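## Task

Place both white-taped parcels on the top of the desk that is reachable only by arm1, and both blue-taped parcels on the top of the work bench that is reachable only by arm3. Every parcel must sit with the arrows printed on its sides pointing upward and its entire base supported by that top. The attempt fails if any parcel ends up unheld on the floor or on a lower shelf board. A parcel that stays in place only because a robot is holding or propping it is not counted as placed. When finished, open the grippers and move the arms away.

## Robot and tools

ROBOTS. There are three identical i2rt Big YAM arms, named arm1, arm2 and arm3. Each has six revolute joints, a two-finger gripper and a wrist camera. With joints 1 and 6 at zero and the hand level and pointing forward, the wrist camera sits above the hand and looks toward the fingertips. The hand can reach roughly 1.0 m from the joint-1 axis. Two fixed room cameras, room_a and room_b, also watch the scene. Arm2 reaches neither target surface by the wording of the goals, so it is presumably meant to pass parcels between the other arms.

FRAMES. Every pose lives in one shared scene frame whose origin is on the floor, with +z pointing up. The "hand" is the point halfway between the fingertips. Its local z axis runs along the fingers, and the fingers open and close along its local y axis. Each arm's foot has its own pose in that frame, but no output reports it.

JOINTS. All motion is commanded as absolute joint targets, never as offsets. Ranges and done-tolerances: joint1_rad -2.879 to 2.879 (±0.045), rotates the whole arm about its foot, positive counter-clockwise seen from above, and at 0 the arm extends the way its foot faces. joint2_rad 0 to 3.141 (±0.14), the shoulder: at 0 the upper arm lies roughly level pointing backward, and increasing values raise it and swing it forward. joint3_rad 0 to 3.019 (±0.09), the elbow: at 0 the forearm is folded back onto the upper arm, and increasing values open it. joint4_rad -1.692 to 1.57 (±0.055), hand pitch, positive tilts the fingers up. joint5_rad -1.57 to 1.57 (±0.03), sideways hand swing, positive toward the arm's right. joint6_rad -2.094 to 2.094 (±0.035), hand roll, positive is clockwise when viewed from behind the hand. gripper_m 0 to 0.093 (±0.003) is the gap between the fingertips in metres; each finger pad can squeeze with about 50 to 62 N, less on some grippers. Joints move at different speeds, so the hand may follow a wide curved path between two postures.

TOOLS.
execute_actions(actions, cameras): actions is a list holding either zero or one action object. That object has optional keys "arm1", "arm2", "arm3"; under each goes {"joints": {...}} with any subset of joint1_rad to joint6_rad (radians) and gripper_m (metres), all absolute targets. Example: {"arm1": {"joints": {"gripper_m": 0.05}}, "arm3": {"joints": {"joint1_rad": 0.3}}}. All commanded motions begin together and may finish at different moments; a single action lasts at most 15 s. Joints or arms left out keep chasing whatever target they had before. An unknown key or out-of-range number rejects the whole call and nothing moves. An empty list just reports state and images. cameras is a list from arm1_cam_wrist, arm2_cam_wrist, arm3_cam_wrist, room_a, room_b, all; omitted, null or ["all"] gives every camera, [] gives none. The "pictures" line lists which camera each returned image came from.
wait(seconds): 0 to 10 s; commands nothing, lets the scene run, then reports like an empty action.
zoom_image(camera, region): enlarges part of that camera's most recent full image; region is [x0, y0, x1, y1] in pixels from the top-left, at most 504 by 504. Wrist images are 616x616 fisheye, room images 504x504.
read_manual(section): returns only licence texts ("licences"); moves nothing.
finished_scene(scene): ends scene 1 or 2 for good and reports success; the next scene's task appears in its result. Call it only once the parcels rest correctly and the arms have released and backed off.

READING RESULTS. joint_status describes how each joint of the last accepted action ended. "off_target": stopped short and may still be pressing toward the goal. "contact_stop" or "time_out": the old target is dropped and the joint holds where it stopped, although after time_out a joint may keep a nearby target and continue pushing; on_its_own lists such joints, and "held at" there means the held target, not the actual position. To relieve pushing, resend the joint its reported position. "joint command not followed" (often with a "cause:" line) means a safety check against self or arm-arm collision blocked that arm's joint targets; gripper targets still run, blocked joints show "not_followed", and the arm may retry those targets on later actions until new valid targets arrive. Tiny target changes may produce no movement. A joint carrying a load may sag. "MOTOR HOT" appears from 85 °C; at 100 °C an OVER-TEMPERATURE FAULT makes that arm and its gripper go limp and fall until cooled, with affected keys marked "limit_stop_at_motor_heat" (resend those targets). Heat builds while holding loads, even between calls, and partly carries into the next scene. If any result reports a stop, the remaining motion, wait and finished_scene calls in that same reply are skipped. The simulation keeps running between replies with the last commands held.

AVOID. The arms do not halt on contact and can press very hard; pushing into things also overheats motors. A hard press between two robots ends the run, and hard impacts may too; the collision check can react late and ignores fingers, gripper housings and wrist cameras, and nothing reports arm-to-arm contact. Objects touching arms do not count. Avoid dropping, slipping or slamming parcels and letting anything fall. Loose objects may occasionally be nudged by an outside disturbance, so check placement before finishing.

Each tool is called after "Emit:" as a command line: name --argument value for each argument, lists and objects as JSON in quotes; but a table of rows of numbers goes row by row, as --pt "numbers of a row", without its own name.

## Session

Emit:
execute_actions --actions '[]'

Scene clock: 0.00 s.
arm1.joint_positions: joint1_rad=-0.231 joint2_rad=+0.486 joint3_rad=+1.349 joint4_rad=-1.596 joint5_rad=-0.253 joint6_rad=+0.284 gripper_m=+0.094
arm1.joint_status: not commanded
arm1.hand: x=+0.9220 y=-0.7553 z=+1.4171 quat_wxyz=(-0.274, -0.892, -0.184, +0.310) (m; scene frame)
arm2.joint_positions: joint1_rad=-0.696 joint2_rad=+0.352 joint3_rad=+1.349 joint4_rad=-1.436 joint5_rad=+0.222 joint6_rad=-0.399 gripper_m=+0.095
arm2.joint_status: not commanded
arm2.hand: x=+0.2273 y=+0.2733 z=+1.4499 quat_wxyz=(-0.540, +0.294, -0.785, +0.073) (m; scene frame)
arm3.joint_positions: joint1_rad=+0.212 joint2_rad=+0.426 joint3_rad=+1.330 joint4_rad=-1.501 joint5_rad=-0.216 joint6_rad=-0.004 gripper_m=+0.095
arm3.joint_status: not commanded
arm3.hand: x=-1.0865 y=+0.2380 z=+1.3679 quat_wxyz=(-0.401, -0.558, -0.682, +0.250) (m; scene frame)
pictures: arm1_cam_wrist, arm2_cam_wrist, arm3_cam_wrist, room_a, room_b
Images, in order (width x height): arm1_cam_wrist 616x616, arm2_cam_wrist 616x616, arm3_cam_wrist 616x616, room_a 504x504, room_b 504x504.

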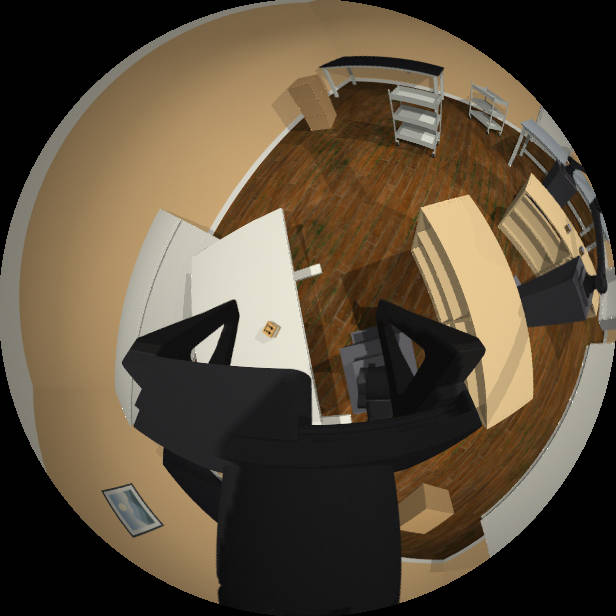

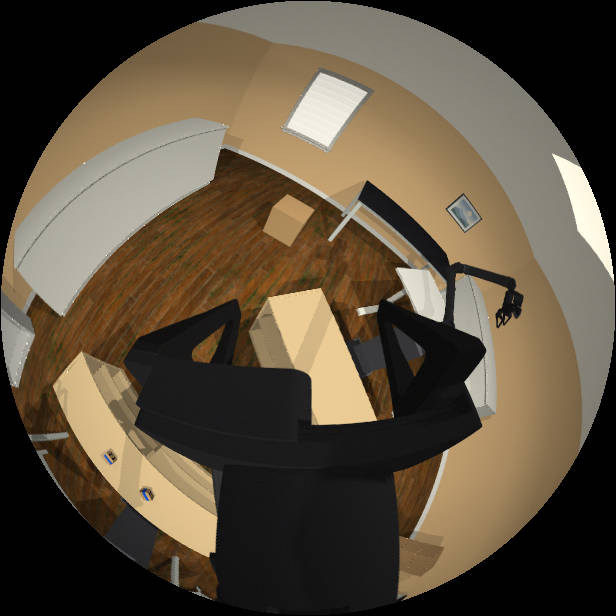

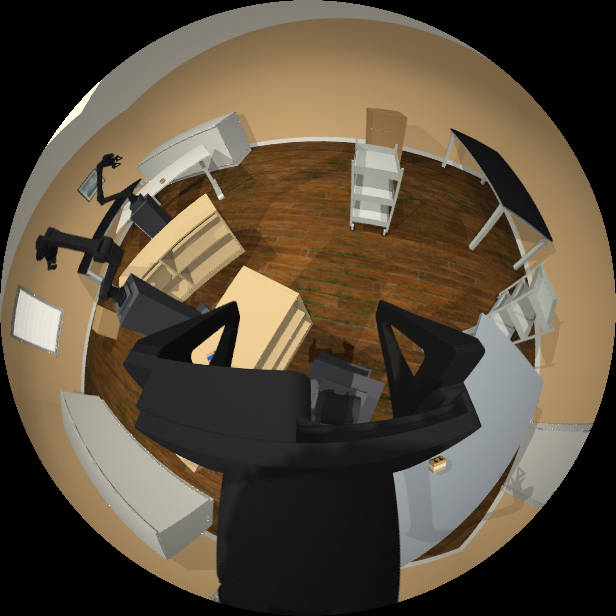

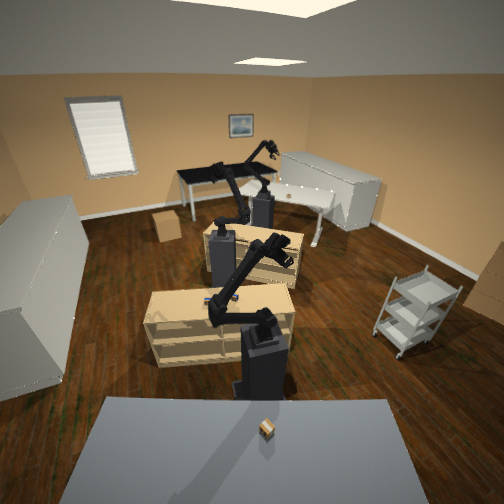

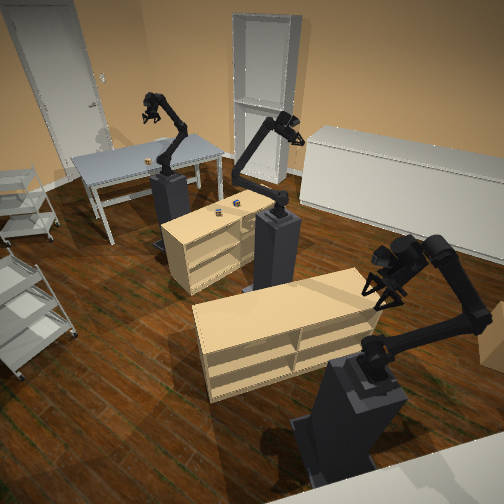

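Emit:
execute_actions --actions '[{"arm1":{"joints":{"joint1_rad":1.05,"joint2_rad":1.75,"joint3_rad":1.4,"joint4_rad":-1.17,"joint5_rad":0,"joint6_rad":0}},"arm2":{"joints":{"joint1_rad":1.75,"joint2_rad":2.0,"joint3_rad":1.48,"joint4_rad":-1.0,"joint5_rad":0,"joint6_rad":0}},"arm3":{"joints":{"joint1_rad":-1.65,"joint2_rad":1.7,"joint3_rad":1.4,"joint4_rad":-1.22,"joint5_rad":0,"joint6_rad":0}}}]'

Emit:
zoom_image --camera "room_b" --region '[190,180,270,240]'

Scene clock: 2.73 s.
arm1.joint_positions: joint1_rad=+1.056 joint2_rad=+1.756 joint3_rad=+1.379 joint4_rad=-1.174 joint5_rad=+0.000 joint6_rad=+0.009 gripper_m=+0.094
arm1.joint_status: all done
arm1.hand: x=+1.1784 y=-1.1338 z=+1.0270 quat_wxyz=(-0.013, -0.598, -0.802, +0.000) (m; scene frame)
arm2.joint_positions: joint1_rad=+1.755 joint2_rad=+2.014 joint3_rad=+1.471 joint4_rad=-1.003 joint5_rad=-0.002 joint6_rad=-0.007 gripper_m=+0.095
arm2.joint_status: all done
arm2.hand: x=-0.4528 y=+0.3911 z=+0.9029 quat_wxyz=(-0.006, +0.994, -0.109, -0.009) (m; scene frame)
arm3.joint_positions: joint1_rad=-1.656 joint2_rad=+1.714 joint3_rad=+1.376 joint4_rad=-1.223 joint5_rad=+0.001 joint6_rad=-0.004 gripper_m=+0.095
arm3.joint_status: all done
arm3.hand: x=-1.6312 y=+0.4885 z=+0.9843 quat_wxyz=(+0.001, -0.994, +0.108, +0.011) (m; scene frame)
pictures: arm1_cam_wrist, arm2_cam_wrist, arm3_cam_wrist, room_a, room_b
Images, in order (width x height): arm1_cam_wrist 616x616, arm2_cam_wrist 616x616, arm3_cam_wrist 616x616, room_a 504x504, room_b 504x504.

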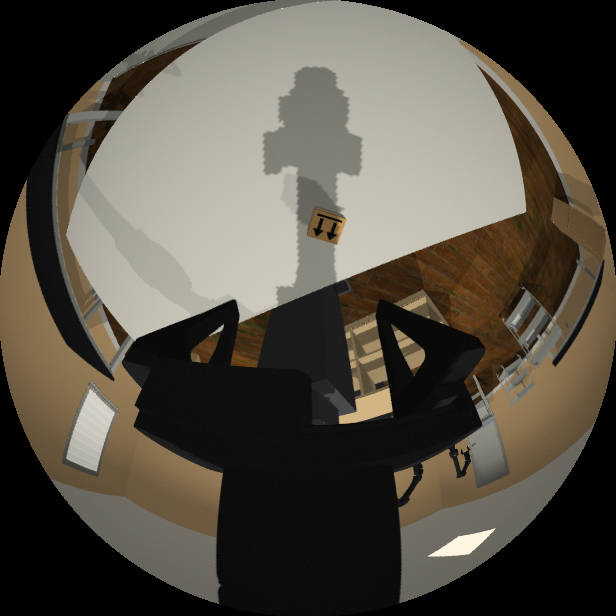

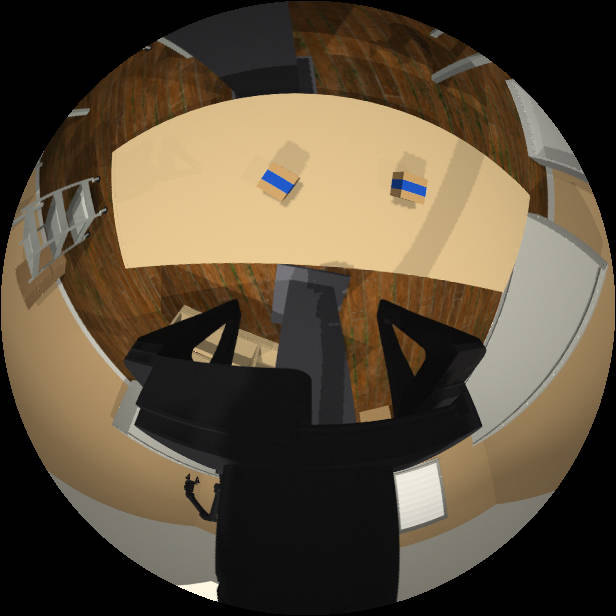

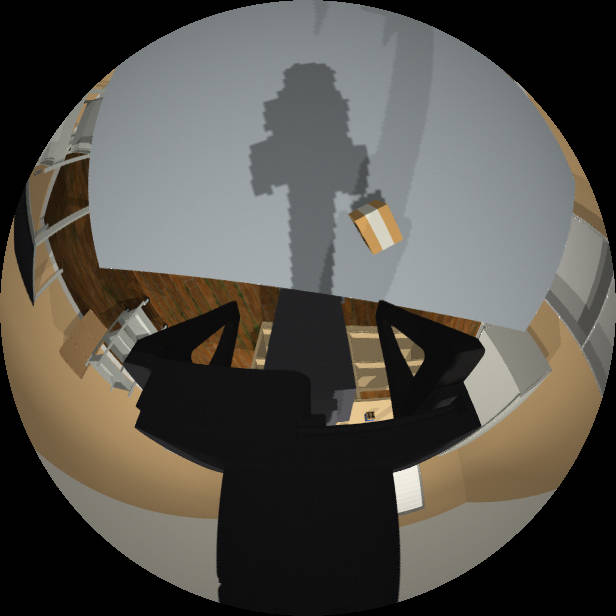

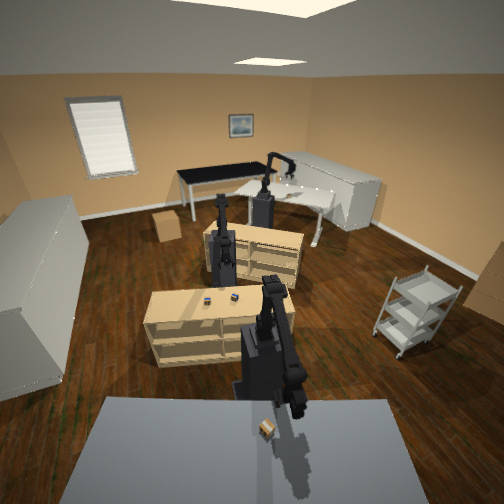

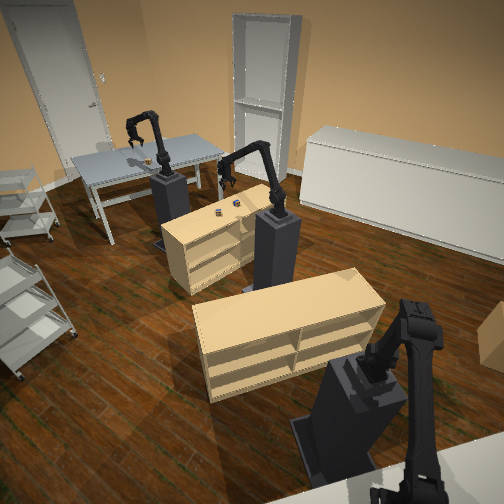

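Region (190, 180, 270, 240) of room_b's 504x504 image, scaled by 6.300, with more detail than that image has; it fills the top 378 rows of this view, and the rest is white.

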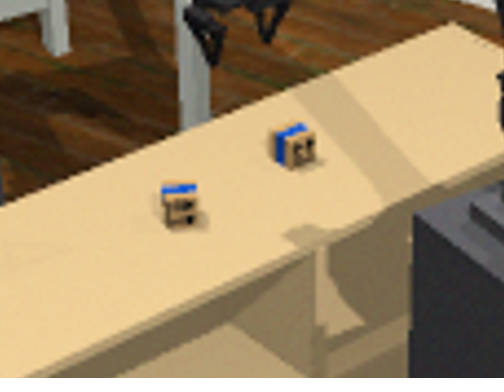

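Emit:
zoom_image --camera "arm3_cam_wrist" --region '[345,400,395,430]'

Emit:
zoom_image --camera "room_a" --region '[195,285,245,315]'

Emit:
zoom_image --camera "room_a" --region '[245,410,290,445]'

Emit:
zoom_image --camera "arm3_cam_wrist" --region '[330,180,420,270]'

Emit:
zoom_image --camera "arm2_cam_wrist" --region '[250,150,440,220]'

Region (345, 400, 395, 430) of arm3_cam_wrist's 616x616 image, scaled by 10.080, with more detail than that image has; it fills the top 302 rows of this view, and the rest is white.

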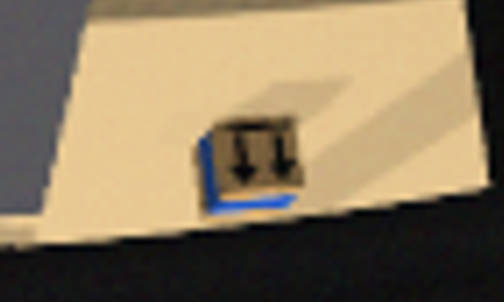

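Region (195, 285, 245, 315) of room_a's 504x504 image, scaled by 10.080, with more detail than that image has; it fills the top 302 rows of this view, and the rest is white.

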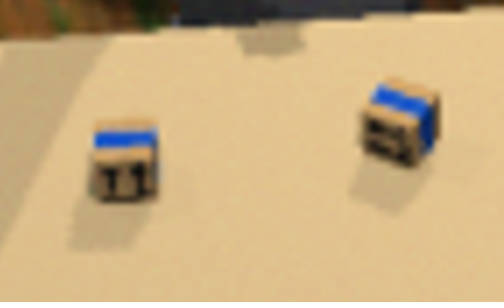

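Region (245, 410, 290, 445) of room_a's 504x504 image, scaled by 11.200, with more detail than that image has.

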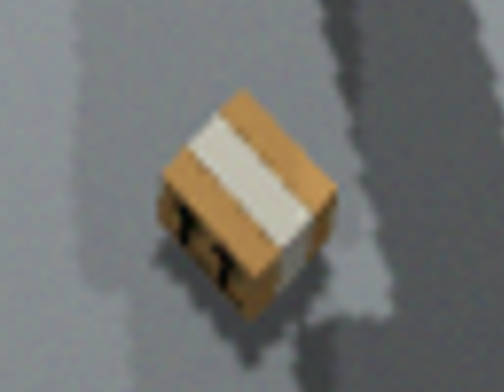

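Region (330, 180, 420, 270) of arm3_cam_wrist's 616x616 image, scaled by 5.600, with more detail than that image has.

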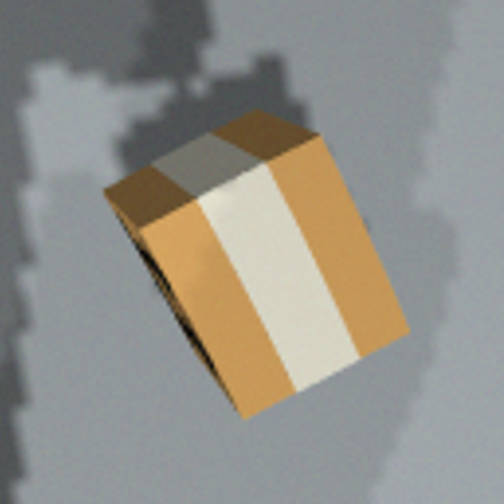

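Region (250, 150, 440, 220) of arm2_cam_wrist's 616x616 image, scaled by 2.653, with more detail than that image has; it fills the top 186 rows of this view, and the rest is white.

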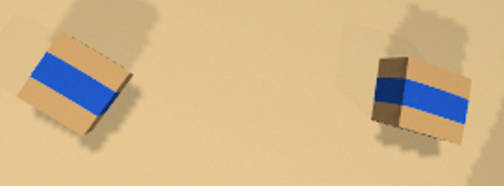

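Emit:
execute_actions --actions '[{"arm1":{"joints":{"joint1_rad":1.05,"joint2_rad":1.87,"joint3_rad":0.7,"joint4_rad":0.43,"joint5_rad":0.16,"joint6_rad":0.165}},"arm2":{"joints":{"joint1_rad":1.655,"joint2_rad":2.38,"joint3_rad":1.41,"joint4_rad":-0.17,"joint5_rad":-0.7,"joint6_rad":-1.02}},"arm3":{"joints":{"joint1_rad":-1.84,"joint2_rad":1.83,"joint3_rad":1.34,"joint4_rad":-1.04,"joint6_rad":-0.7}}}]' --cameras '["arm1_cam_wrist","arm2_cam_wrist","arm3_cam_wrist"]'

Scene clock: 5.87 s.
arm1.joint_positions: joint1_rad=+1.056 joint2_rad=+1.888 joint3_rad=+0.694 joint4_rad=+0.405 joint5_rad=+0.157 joint6_rad=+0.155 gripper_m=+0.094
arm1.joint_status: all done
arm1.hand: x=+1.1548 y=-1.1395 z=+0.8633 quat_wxyz=(-0.288, -0.628, -0.676, +0.257) (m; scene frame)
arm2.joint_positions: joint1_rad=+1.655 joint2_rad=+2.388 joint3_rad=+1.387 joint4_rad=-0.187 joint5_rad=-0.697 joint6_rad=-1.012 gripper_m=+0.095
arm2.joint_status: all done
arm2.hand: x=-0.5169 y=+0.3597 z=+0.7290 quat_wxyz=(+0.150, +0.849, +0.372, -0.343) (m; scene frame)
arm3.joint_positions: joint1_rad=-1.845 joint2_rad=+1.854 joint3_rad=+1.334 joint4_rad=-1.056 joint5_rad=+0.001 joint6_rad=-0.688 gripper_m=+0.095
arm3.joint_status: all done
arm3.hand: x=-1.6178 y=+0.5863 z=+0.9004 quat_wxyz=(+0.001, -0.990, -0.138, +0.003) (m; scene frame)
pictures: arm1_cam_wrist, arm2_cam_wrist, arm3_cam_wrist
Images, in order (width x height): arm1_cam_wrist 616x616, arm2_cam_wrist 616x616, arm3_cam_wrist 616x616.

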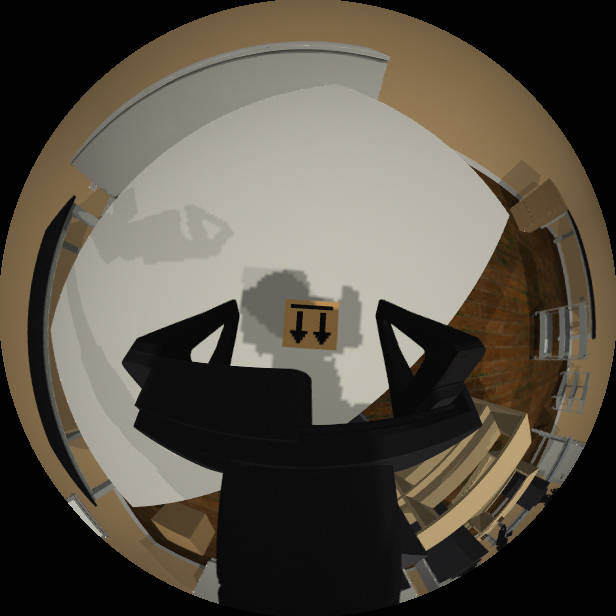

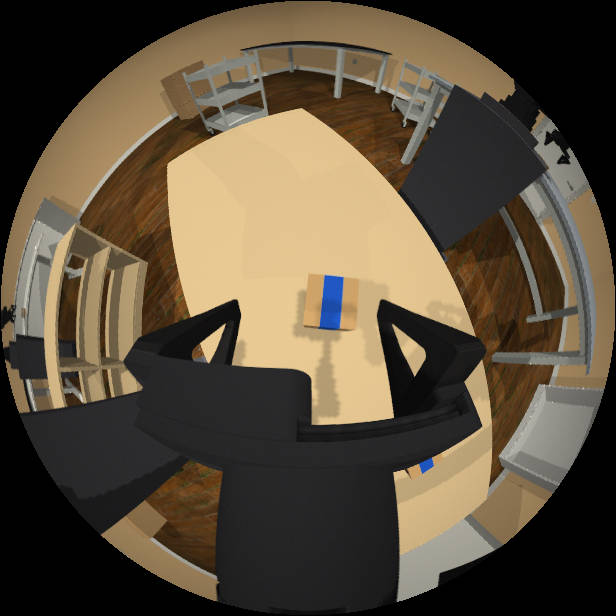

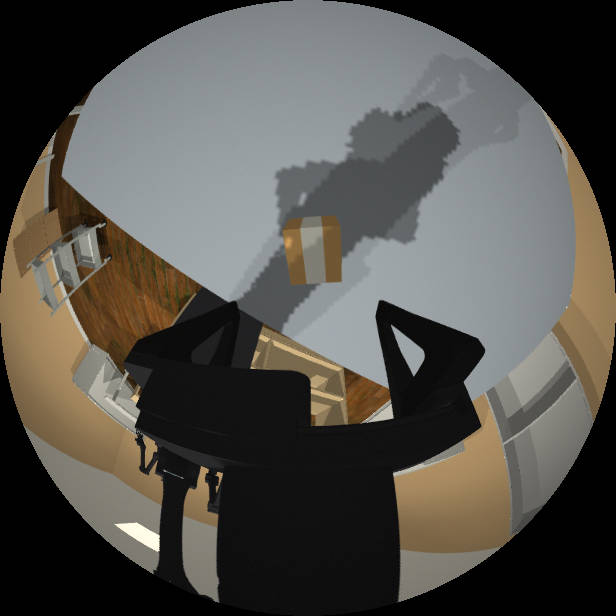

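Emit:
execute_actions --actions '[{"arm1":{"joints":{"joint2_rad":2.08,"joint4_rad":0.63,"joint6_rad":0.2}},"arm2":{"joints":{"joint1_rad":1.635,"joint2_rad":2.52,"joint3_rad":1.55,"joint4_rad":-0.15}},"arm3":{"joints":{"joint1_rad":-1.86,"joint2_rad":1.935,"joint4_rad":-0.94,"joint6_rad":-0.76}}}]' --cameras '["arm1_cam_wrist","arm2_cam_wrist","arm3_cam_wrist"]'

Scene clock: 7.33 s.
arm1.joint_positions: joint1_rad=+1.056 joint2_rad=+2.098 joint3_rad=+0.692 joint4_rad=+0.605 joint5_rad=+0.157 joint6_rad=+0.190 gripper_m=+0.094
arm1.joint_status: all done
arm1.hand: x=+1.1521 y=-1.1269 z=+0.7945 quat_wxyz=(-0.288, -0.641, -0.666, +0.249) (m; scene frame)
arm2.joint_positions: joint1_rad=+1.638 joint2_rad=+2.528 joint3_rad=+1.524 joint4_rad=-0.164 joint5_rad=-0.698 joint6_rad=-1.013 gripper_m=+0.095
arm2.joint_status: all done
arm2.hand: x=-0.5421 y=+0.3803 z=+0.6829 quat_wxyz=(+0.141, +0.849, +0.368, -0.351) (m; scene frame)
arm3.joint_positions: joint1_rad=-1.851 joint2_rad=+1.949 joint3_rad=+1.334 joint4_rad=-0.955 joint5_rad=+0.001 joint6_rad=-0.749 gripper_m=+0.095
arm3.joint_status: all done
arm3.hand: x=-1.6295 y=+0.5950 z=+0.8524 quat_wxyz=(+0.002, -0.986, -0.165, +0.005) (m; scene frame)
pictures: arm1_cam_wrist, arm2_cam_wrist, arm3_cam_wrist
Images, in order (width x height): arm1_cam_wrist 616x616, arm2_cam_wrist 616x616, arm3_cam_wrist 616x616.

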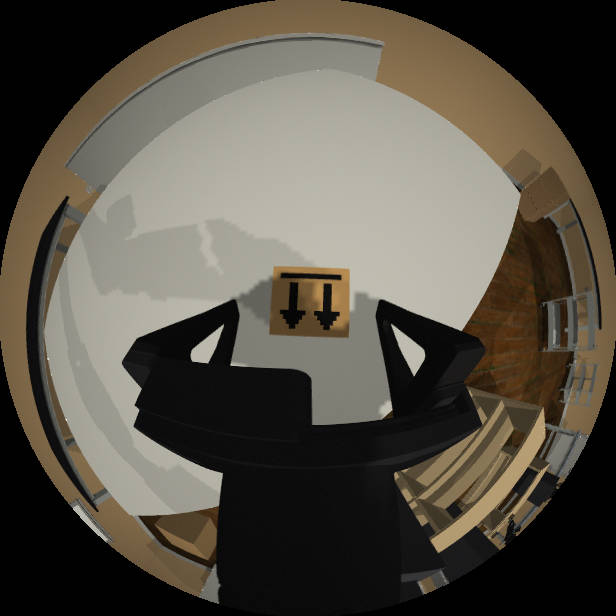

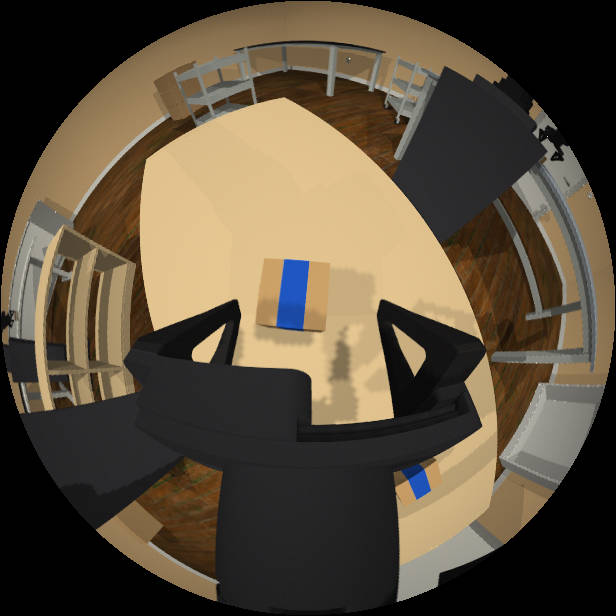

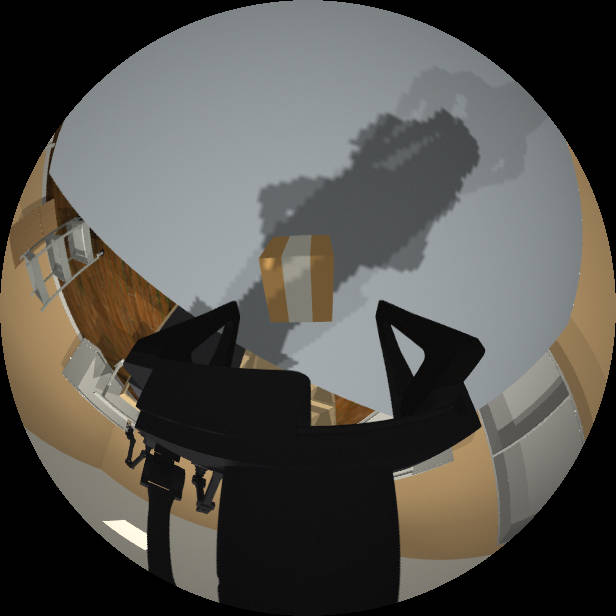

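Emit:
execute_actions --actions '[{"arm1":{"joints":{"joint2_rad":2.215,"joint3_rad":0.78,"joint4_rad":0.715}},"arm2":{"joints":{"joint1_rad":1.665,"joint2_rad":2.615,"joint3_rad":1.585,"joint4_rad":-0.1}},"arm3":{"joints":{"joint2_rad":2.01,"joint3_rad":1.305,"joint4_rad":-0.855}}}]' --cameras '["arm1_cam_wrist","arm2_cam_wrist","arm3_cam_wrist"]'

Scene clock: 8.63 s.
arm1.joint_positions: joint1_rad=+1.056 joint2_rad=+2.218 joint3_rad=+0.775 joint4_rad=+0.693 joint5_rad=+0.158 joint6_rad=+0.190 gripper_m=+0.094
arm1.joint_status: all done
arm1.hand: x=+1.1606 y=-1.1536 z=+0.7693 quat_wxyz=(-0.308, -0.636, -0.658, +0.261) (m; scene frame)
arm2.joint_positions: joint1_rad=+1.664 joint2_rad=+2.625 joint3_rad=+1.568 joint4_rad=-0.116 joint5_rad=-0.698 joint6_rad=-1.013 gripper_m=+0.095
arm2.joint_status: all done
arm2.hand: x=-0.5407 y=+0.3622 z=+0.6375 quat_wxyz=(+0.147, +0.845, +0.379, -0.348) (m; scene frame)
arm3.joint_positions: joint1_rad=-1.851 joint2_rad=+2.018 joint3_rad=+1.303 joint4_rad=-0.870 joint5_rad=+0.001 joint6_rad=-0.749 gripper_m=+0.095
arm3.joint_status: all done
arm3.hand: x=-1.6253 y=+0.5930 z=+0.8073 quat_wxyz=(-0.002, -0.986, -0.165, -0.001) (m; scene frame)
pictures: arm1_cam_wrist, arm2_cam_wrist, arm3_cam_wrist
Images, in order (width x height): arm1_cam_wrist 616x616, arm2_cam_wrist 616x616, arm3_cam_wrist 616x616.

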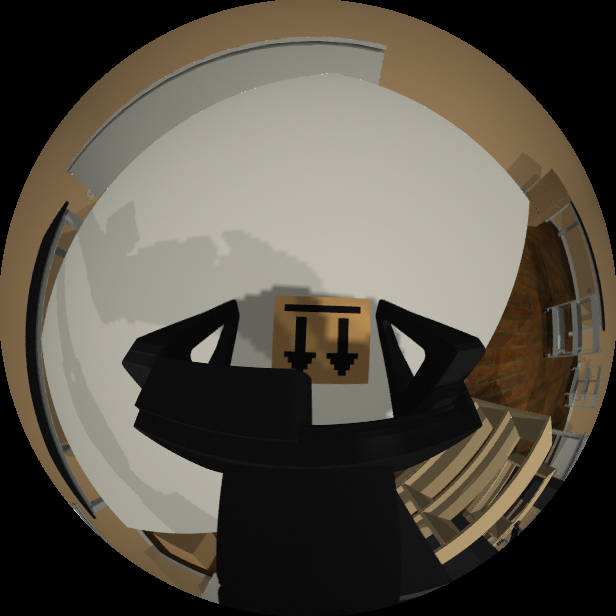

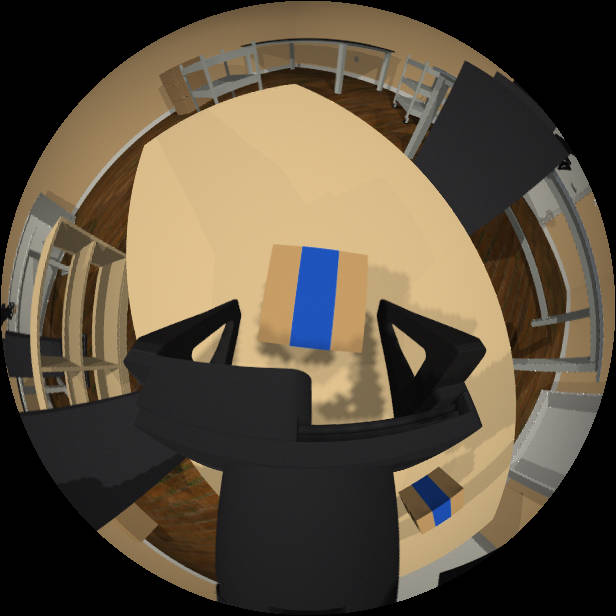

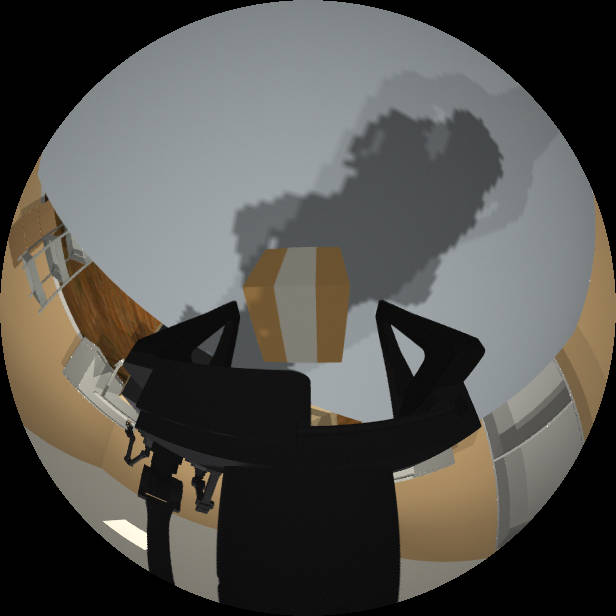

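Emit:
execute_actions --actions '[{"arm1":{"joints":{"joint3_rad":0.74}},"arm2":{"joints":{"joint2_rad":2.64,"joint6_rad":-0.97}},"arm3":{"joints":{"joint3_rad":1.27,"joint4_rad":-0.84}}}]' --cameras '[]'

Emit:
execute_actions --actions '[{"arm1":{"joints":{"gripper_m":0.03}},"arm2":{"joints":{"gripper_m":0.03}},"arm3":{"joints":{"gripper_m":0.03}}}]' --cameras '["arm1_cam_wrist","arm2_cam_wrist","arm3_cam_wrist"]'

Scene clock: 11.03 s.
arm1.joint_positions: joint1_rad=+1.056 joint2_rad=+2.218 joint3_rad=+0.736 joint4_rad=+0.694 joint5_rad=+0.158 joint6_rad=+0.190 gripper_m=+0.094
arm1.joint_status: all done
arm1.hand: x=+1.1544 y=-1.1329 z=+0.7608 quat_wxyz=(-0.292, -0.640, -0.664, +0.252) (m; scene frame)
arm2.joint_positions: joint1_rad=+1.664 joint2_rad=+2.633 joint3_rad=+1.568 joint4_rad=-0.116 joint5_rad=-0.698 joint6_rad=-0.978 gripper_m=+0.095
arm2.joint_status: all done
arm2.hand: x=-0.5378 y=+0.3613 z=+0.6327 quat_wxyz=(+0.155, +0.853, +0.363, -0.343) (m; scene frame)
arm3.joint_positions: joint1_rad=-1.851 joint2_rad=+2.018 joint3_rad=+1.270 joint4_rad=-0.855 joint5_rad=+0.001 joint6_rad=-0.749 gripper_m=+0.095
arm3.joint_status: all done
arm3.hand: x=-1.6139 y=+0.5879 z=+0.7979 quat_wxyz=(-0.007, -0.986, -0.165, -0.008) (m; scene frame)
pictures: none
No camera images: the call's "cameras" was empty. Leave "cameras" out to get every camera's image.

Scene clock: 11.67 s.
arm1.joint_positions: joint1_rad=+1.056 joint2_rad=+2.218 joint3_rad=+0.736 joint4_rad=+0.694 joint5_rad=+0.158 joint6_rad=+0.191 gripper_m=+0.055
arm1.joint_status: gripper_m off_target (ended at +0.055, target +0.030)
arm1.hand: x=+1.1543 y=-1.1329 z=+0.7609 quat_wxyz=(-0.292, -0.641, -0.664, +0.252) (m; scene frame)
arm2.joint_positions: joint1_rad=+1.664 joint2_rad=+2.633 joint3_rad=+1.568 joint4_rad=-0.115 joint5_rad=-0.698 joint6_rad=-0.977 gripper_m=+0.050
arm2.joint_status: gripper_m off_target (ended at +0.050, target +0.030)
arm2.hand: x=-0.5377 y=+0.3613 z=+0.6325 quat_wxyz=(+0.155, +0.853, +0.362, -0.343) (m; scene frame)
arm3.joint_positions: joint1_rad=-1.851 joint2_rad=+2.018 joint3_rad=+1.270 joint4_rad=-0.854 joint5_rad=+0.001 joint6_rad=-0.749 gripper_m=+0.049
arm3.joint_status: gripper_m off_target (ended at +0.049, target +0.030)
arm3.hand: x=-1.6140 y=+0.5880 z=+0.7979 quat_wxyz=(-0.007, -0.986, -0.165, -0.008) (m; scene frame)
pictures: arm1_cam_wrist, arm2_cam_wrist, arm3_cam_wrist
Images, in order (width x height): arm1_cam_wrist 616x616, arm2_cam_wrist 616x616, arm3_cam_wrist 616x616.

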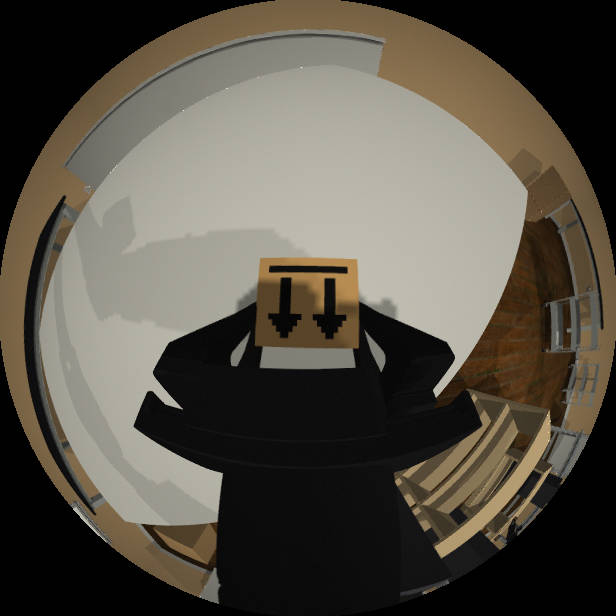

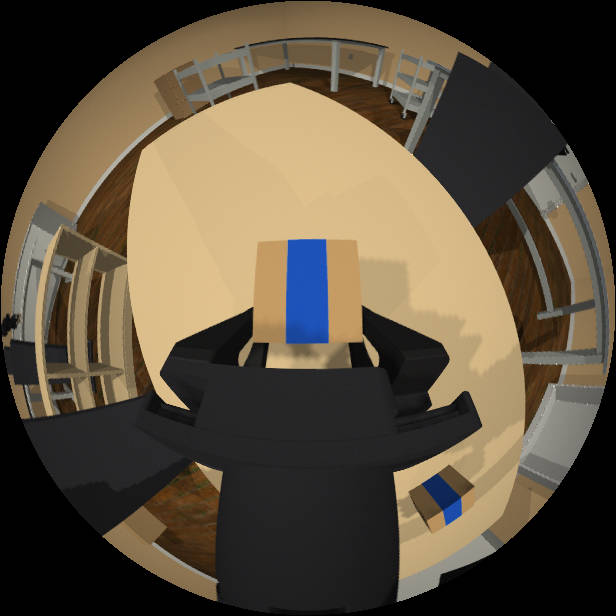

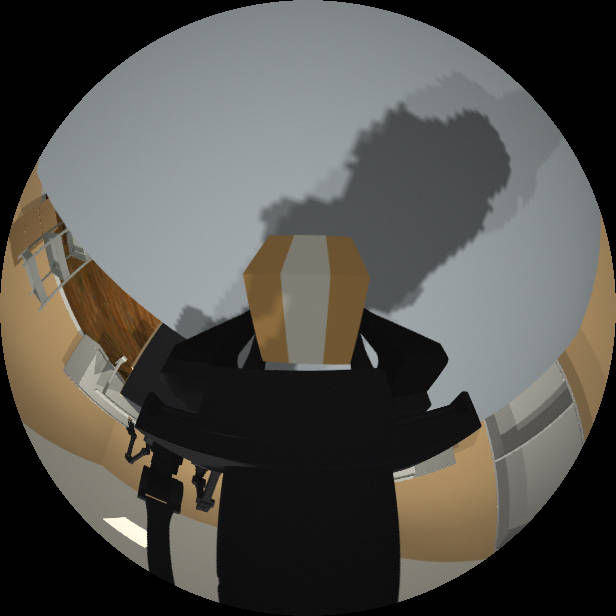

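Emit:
execute_actions --actions '[{"arm1":{"joints":{"joint2_rad":1.9,"joint3_rad":1.1}},"arm2":{"joints":{"joint2_rad":2.35}},"arm3":{"joints":{"joint2_rad":1.75,"joint4_rad":-1.0}}}]' --cameras '[]'

Emit:
execute_actions --actions '[{"arm1":{"joints":{"joint1_rad":1.3,"joint2_rad":2.3,"joint3_rad":1.68,"joint4_rad":-0.77,"joint5_rad":0.785,"joint6_rad":-1.58}},"arm2":{"joints":{"joint1_rad":1.98,"joint2_rad":2.6,"joint3_rad":1.86,"joint4_rad":-0.69,"joint5_rad":0.79,"joint6_rad":-1.58}},"arm3":{"joints":{"joint1_rad":0.75,"joint6_rad":-0.62}}}]'

Scene clock: 13.73 s.
arm1.joint_positions: joint1_rad=+1.056 joint2_rad=+1.906 joint3_rad=+1.085 joint4_rad=+0.709 joint5_rad=+0.158 joint6_rad=+0.191 gripper_m=+0.055
arm1.joint_status: all done
arm1.hand: x=+1.2090 y=-1.3283 z=+1.0816 quat_wxyz=(-0.542, -0.540, -0.514, +0.387) (m; scene frame)
arm2.joint_positions: joint1_rad=+1.664 joint2_rad=+2.360 joint3_rad=+1.572 joint4_rad=-0.109 joint5_rad=-0.698 joint6_rad=-0.977 gripper_m=+0.050
arm2.joint_status: all done
arm2.hand: x=-0.6222 y=+0.3867 z=+0.8186 quat_wxyz=(+0.068, +0.805, +0.396, -0.437) (m; scene frame)
arm3.joint_positions: joint1_rad=-1.851 joint2_rad=+1.750 joint3_rad=+1.260 joint4_rad=-0.986 joint5_rad=+0.001 joint6_rad=-0.749 gripper_m=+0.049
arm3.joint_status: all done
arm3.hand: x=-1.6102 y=+0.5867 z=+0.9277 quat_wxyz=(+0.028, -0.985, -0.165, +0.045) (m; scene frame)
pictures: none
No camera images: the call's "cameras" was empty. Leave "cameras" out to get every camera's image.

Scene clock: 16.10 s.
arm1.joint_positions: joint1_rad=+1.294 joint2_rad=+2.330 joint3_rad=+1.639 joint4_rad=-0.757 joint5_rad=+0.782 joint6_rad=-1.570 gripper_m=+0.055
arm1.joint_status: all done
arm1.hand: x=+1.2571 y=-1.2584 z=+0.8442 quat_wxyz=(+0.344, +0.221, -0.899, +0.156) (m; scene frame)
arm2.joint_positions: joint1_rad=+1.978 joint2_rad=+2.604 joint3_rad=+1.836 joint4_rad=-0.676 joint5_rad=+0.786 joint6_rad=-1.572 gripper_m=+0.050
arm2.joint_status: all done
arm2.hand: x=-0.5684 y=+0.3873 z=+0.7084 quat_wxyz=(-0.312, +0.667, +0.634, +0.235) (m; scene frame)
arm3.joint_positions: joint1_rad=+0.757 joint2_rad=+1.752 joint3_rad=+1.260 joint4_rad=-0.986 joint5_rad=+0.000 joint6_rad=-0.630 gripper_m=+0.049
arm3.joint_status: all done
arm3.hand: x=-0.8385 y=-0.0435 z=+0.9170 quat_wxyz=(-0.027, -0.159, -0.986, +0.033) (m; scene frame)
pictures: arm1_cam_wrist, arm2_cam_wrist, arm3_cam_wrist, room_a, room_b
Images, in order (width x height): arm1_cam_wrist 616x616, arm2_cam_wrist 616x616, arm3_cam_wrist 616x616, room_a 504x504, room_b 504x504.

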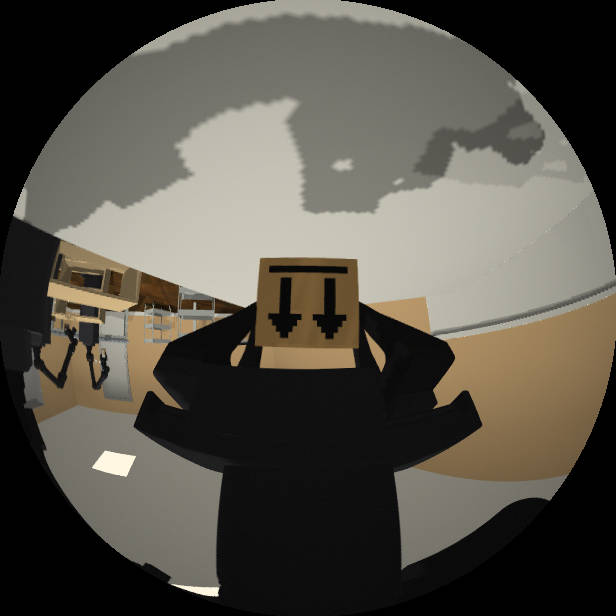

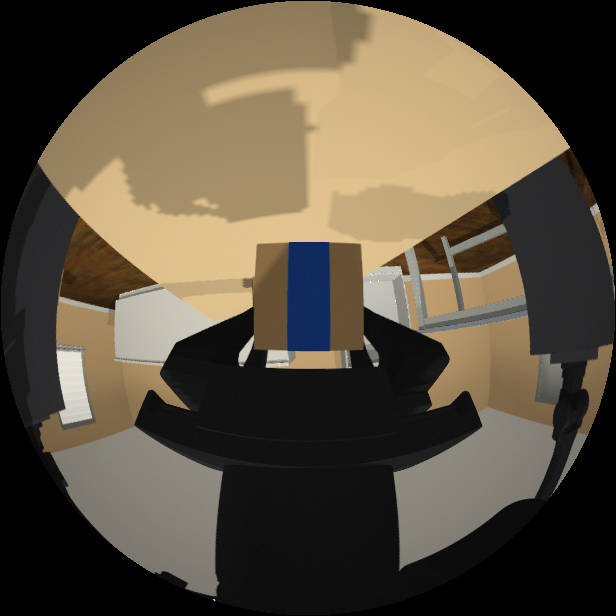

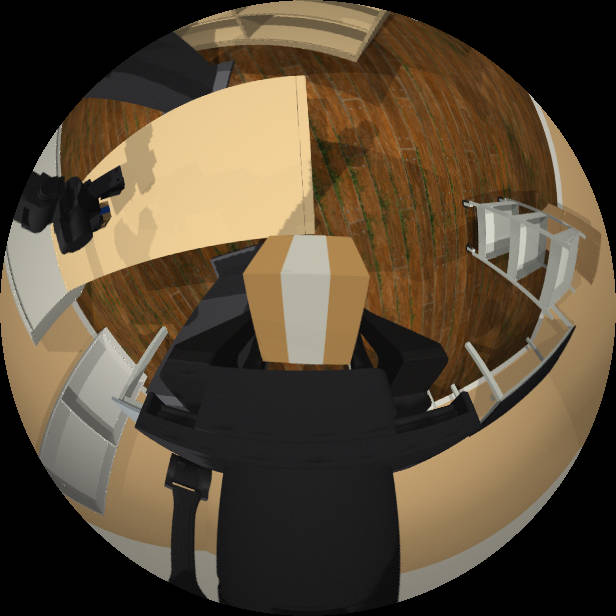

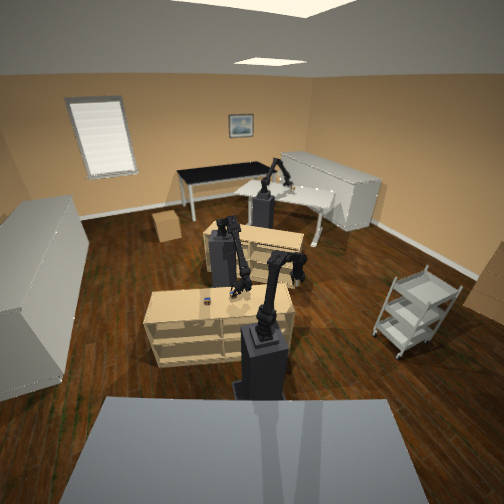

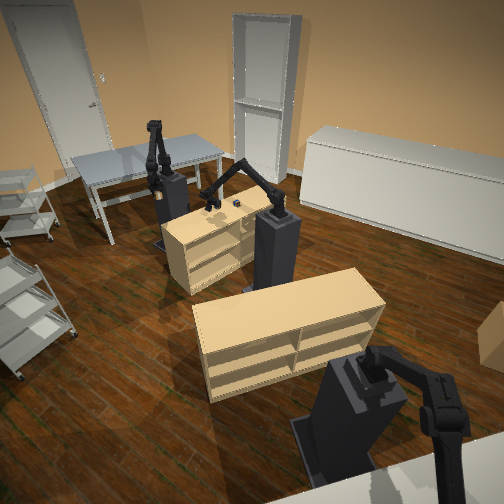

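Emit:
execute_actions --actions '[{"arm1":{"joints":{"joint2_rad":2.44}},"arm2":{"joints":{"joint2_rad":2.7}},"arm3":{"joints":{"joint1_rad":1.1,"joint2_rad":2.2,"joint3_rad":1.76,"joint4_rad":-0.85}}}]' --cameras '[]'

Emit:
execute_actions --actions '[{"arm1":{"joints":{"joint2_rad":2.475}},"arm2":{"joints":{"joint2_rad":2.74}}}]' --cameras '["arm1_cam_wrist","arm2_cam_wrist"]'

Scene clock: 18.17 s.
arm1.joint_positions: joint1_rad=+1.295 joint2_rad=+2.466 joint3_rad=+1.653 joint4_rad=-0.760 joint5_rad=+0.784 joint6_rad=-1.571 gripper_m=+0.055
arm1.joint_status: all done
arm1.hand: x=+1.2440 y=-1.2341 z=+0.7650 quat_wxyz=(+0.361, +0.245, -0.894, +0.101) (m; scene frame)
arm2.joint_positions: joint1_rad=+1.981 joint2_rad=+2.696 joint3_rad=+1.839 joint4_rad=-0.679 joint5_rad=+0.808 joint6_rad=-1.576 gripper_m=+0.050
arm2.joint_status: all done
arm2.hand: x=-0.5365 y=+0.3884 z=+0.6527 quat_wxyz=(-0.289, +0.651, +0.647, +0.273) (m; scene frame)
arm3.joint_positions: joint1_rad=+1.096 joint2_rad=+2.222 joint3_rad=+1.703 joint4_rad=-0.858 joint5_rad=-0.002 joint6_rad=-0.630 gripper_m=+0.049
arm3.joint_status: all done
arm3.hand: x=-0.5790 y=-0.0158 z=+0.8087 quat_wxyz=(-0.074, +0.010, -0.996, +0.055) (m; scene frame)
pictures: none
No camera images: the call's "cameras" was empty. Leave "cameras" out to get every camera's image.

Scene clock: 18.70 s.
arm1.joint_positions: joint1_rad=+1.295 joint2_rad=+2.466 joint3_rad=+1.653 joint4_rad=-0.760 joint5_rad=+0.784 joint6_rad=-1.571 gripper_m=+0.055
arm1.joint_status: all done
arm1.hand: x=+1.2439 y=-1.2340 z=+0.7647 quat_wxyz=(+0.361, +0.245, -0.894, +0.101) (m; scene frame)
arm2.joint_positions: joint1_rad=+1.981 joint2_rad=+2.697 joint3_rad=+1.839 joint4_rad=-0.679 joint5_rad=+0.808 joint6_rad=-1.576 gripper_m=+0.050
arm2.joint_status: all done
arm2.hand: x=-0.5362 y=+0.3884 z=+0.6523 quat_wxyz=(-0.289, +0.651, +0.647, +0.274) (m; scene frame)
arm3.joint_positions: joint1_rad=+1.096 joint2_rad=+2.222 joint3_rad=+1.703 joint4_rad=-0.858 joint5_rad=-0.002 joint6_rad=-0.630 gripper_m=+0.049
arm3.joint_status: not commanded
arm3.hand: x=-0.5790 y=-0.0158 z=+0.8087 quat_wxyz=(-0.074, +0.010, -0.996, +0.055) (m; scene frame)
pictures: arm1_cam_wrist, arm2_cam_wrist
Images, in order (width x height): arm1_cam_wrist 616x616, arm2_cam_wrist 616x616.

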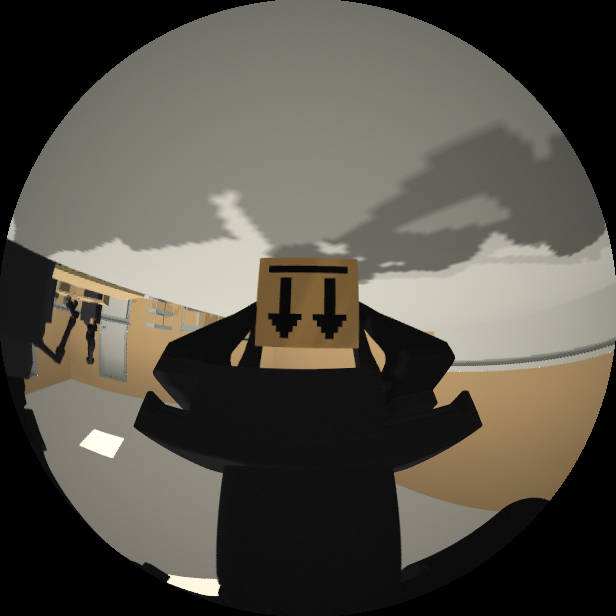

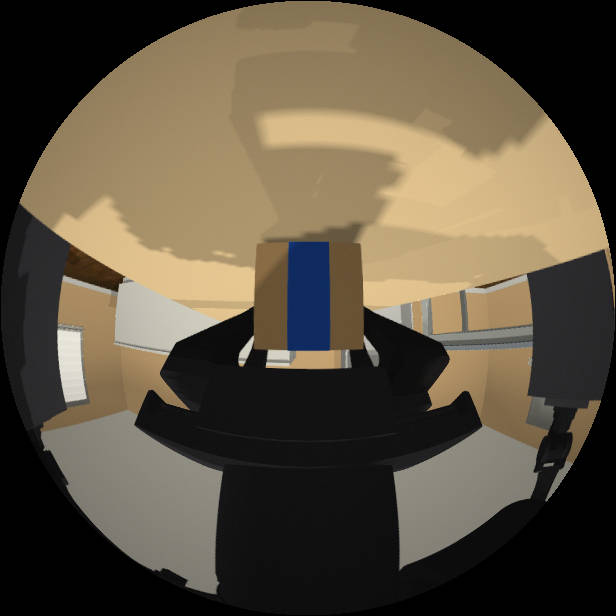

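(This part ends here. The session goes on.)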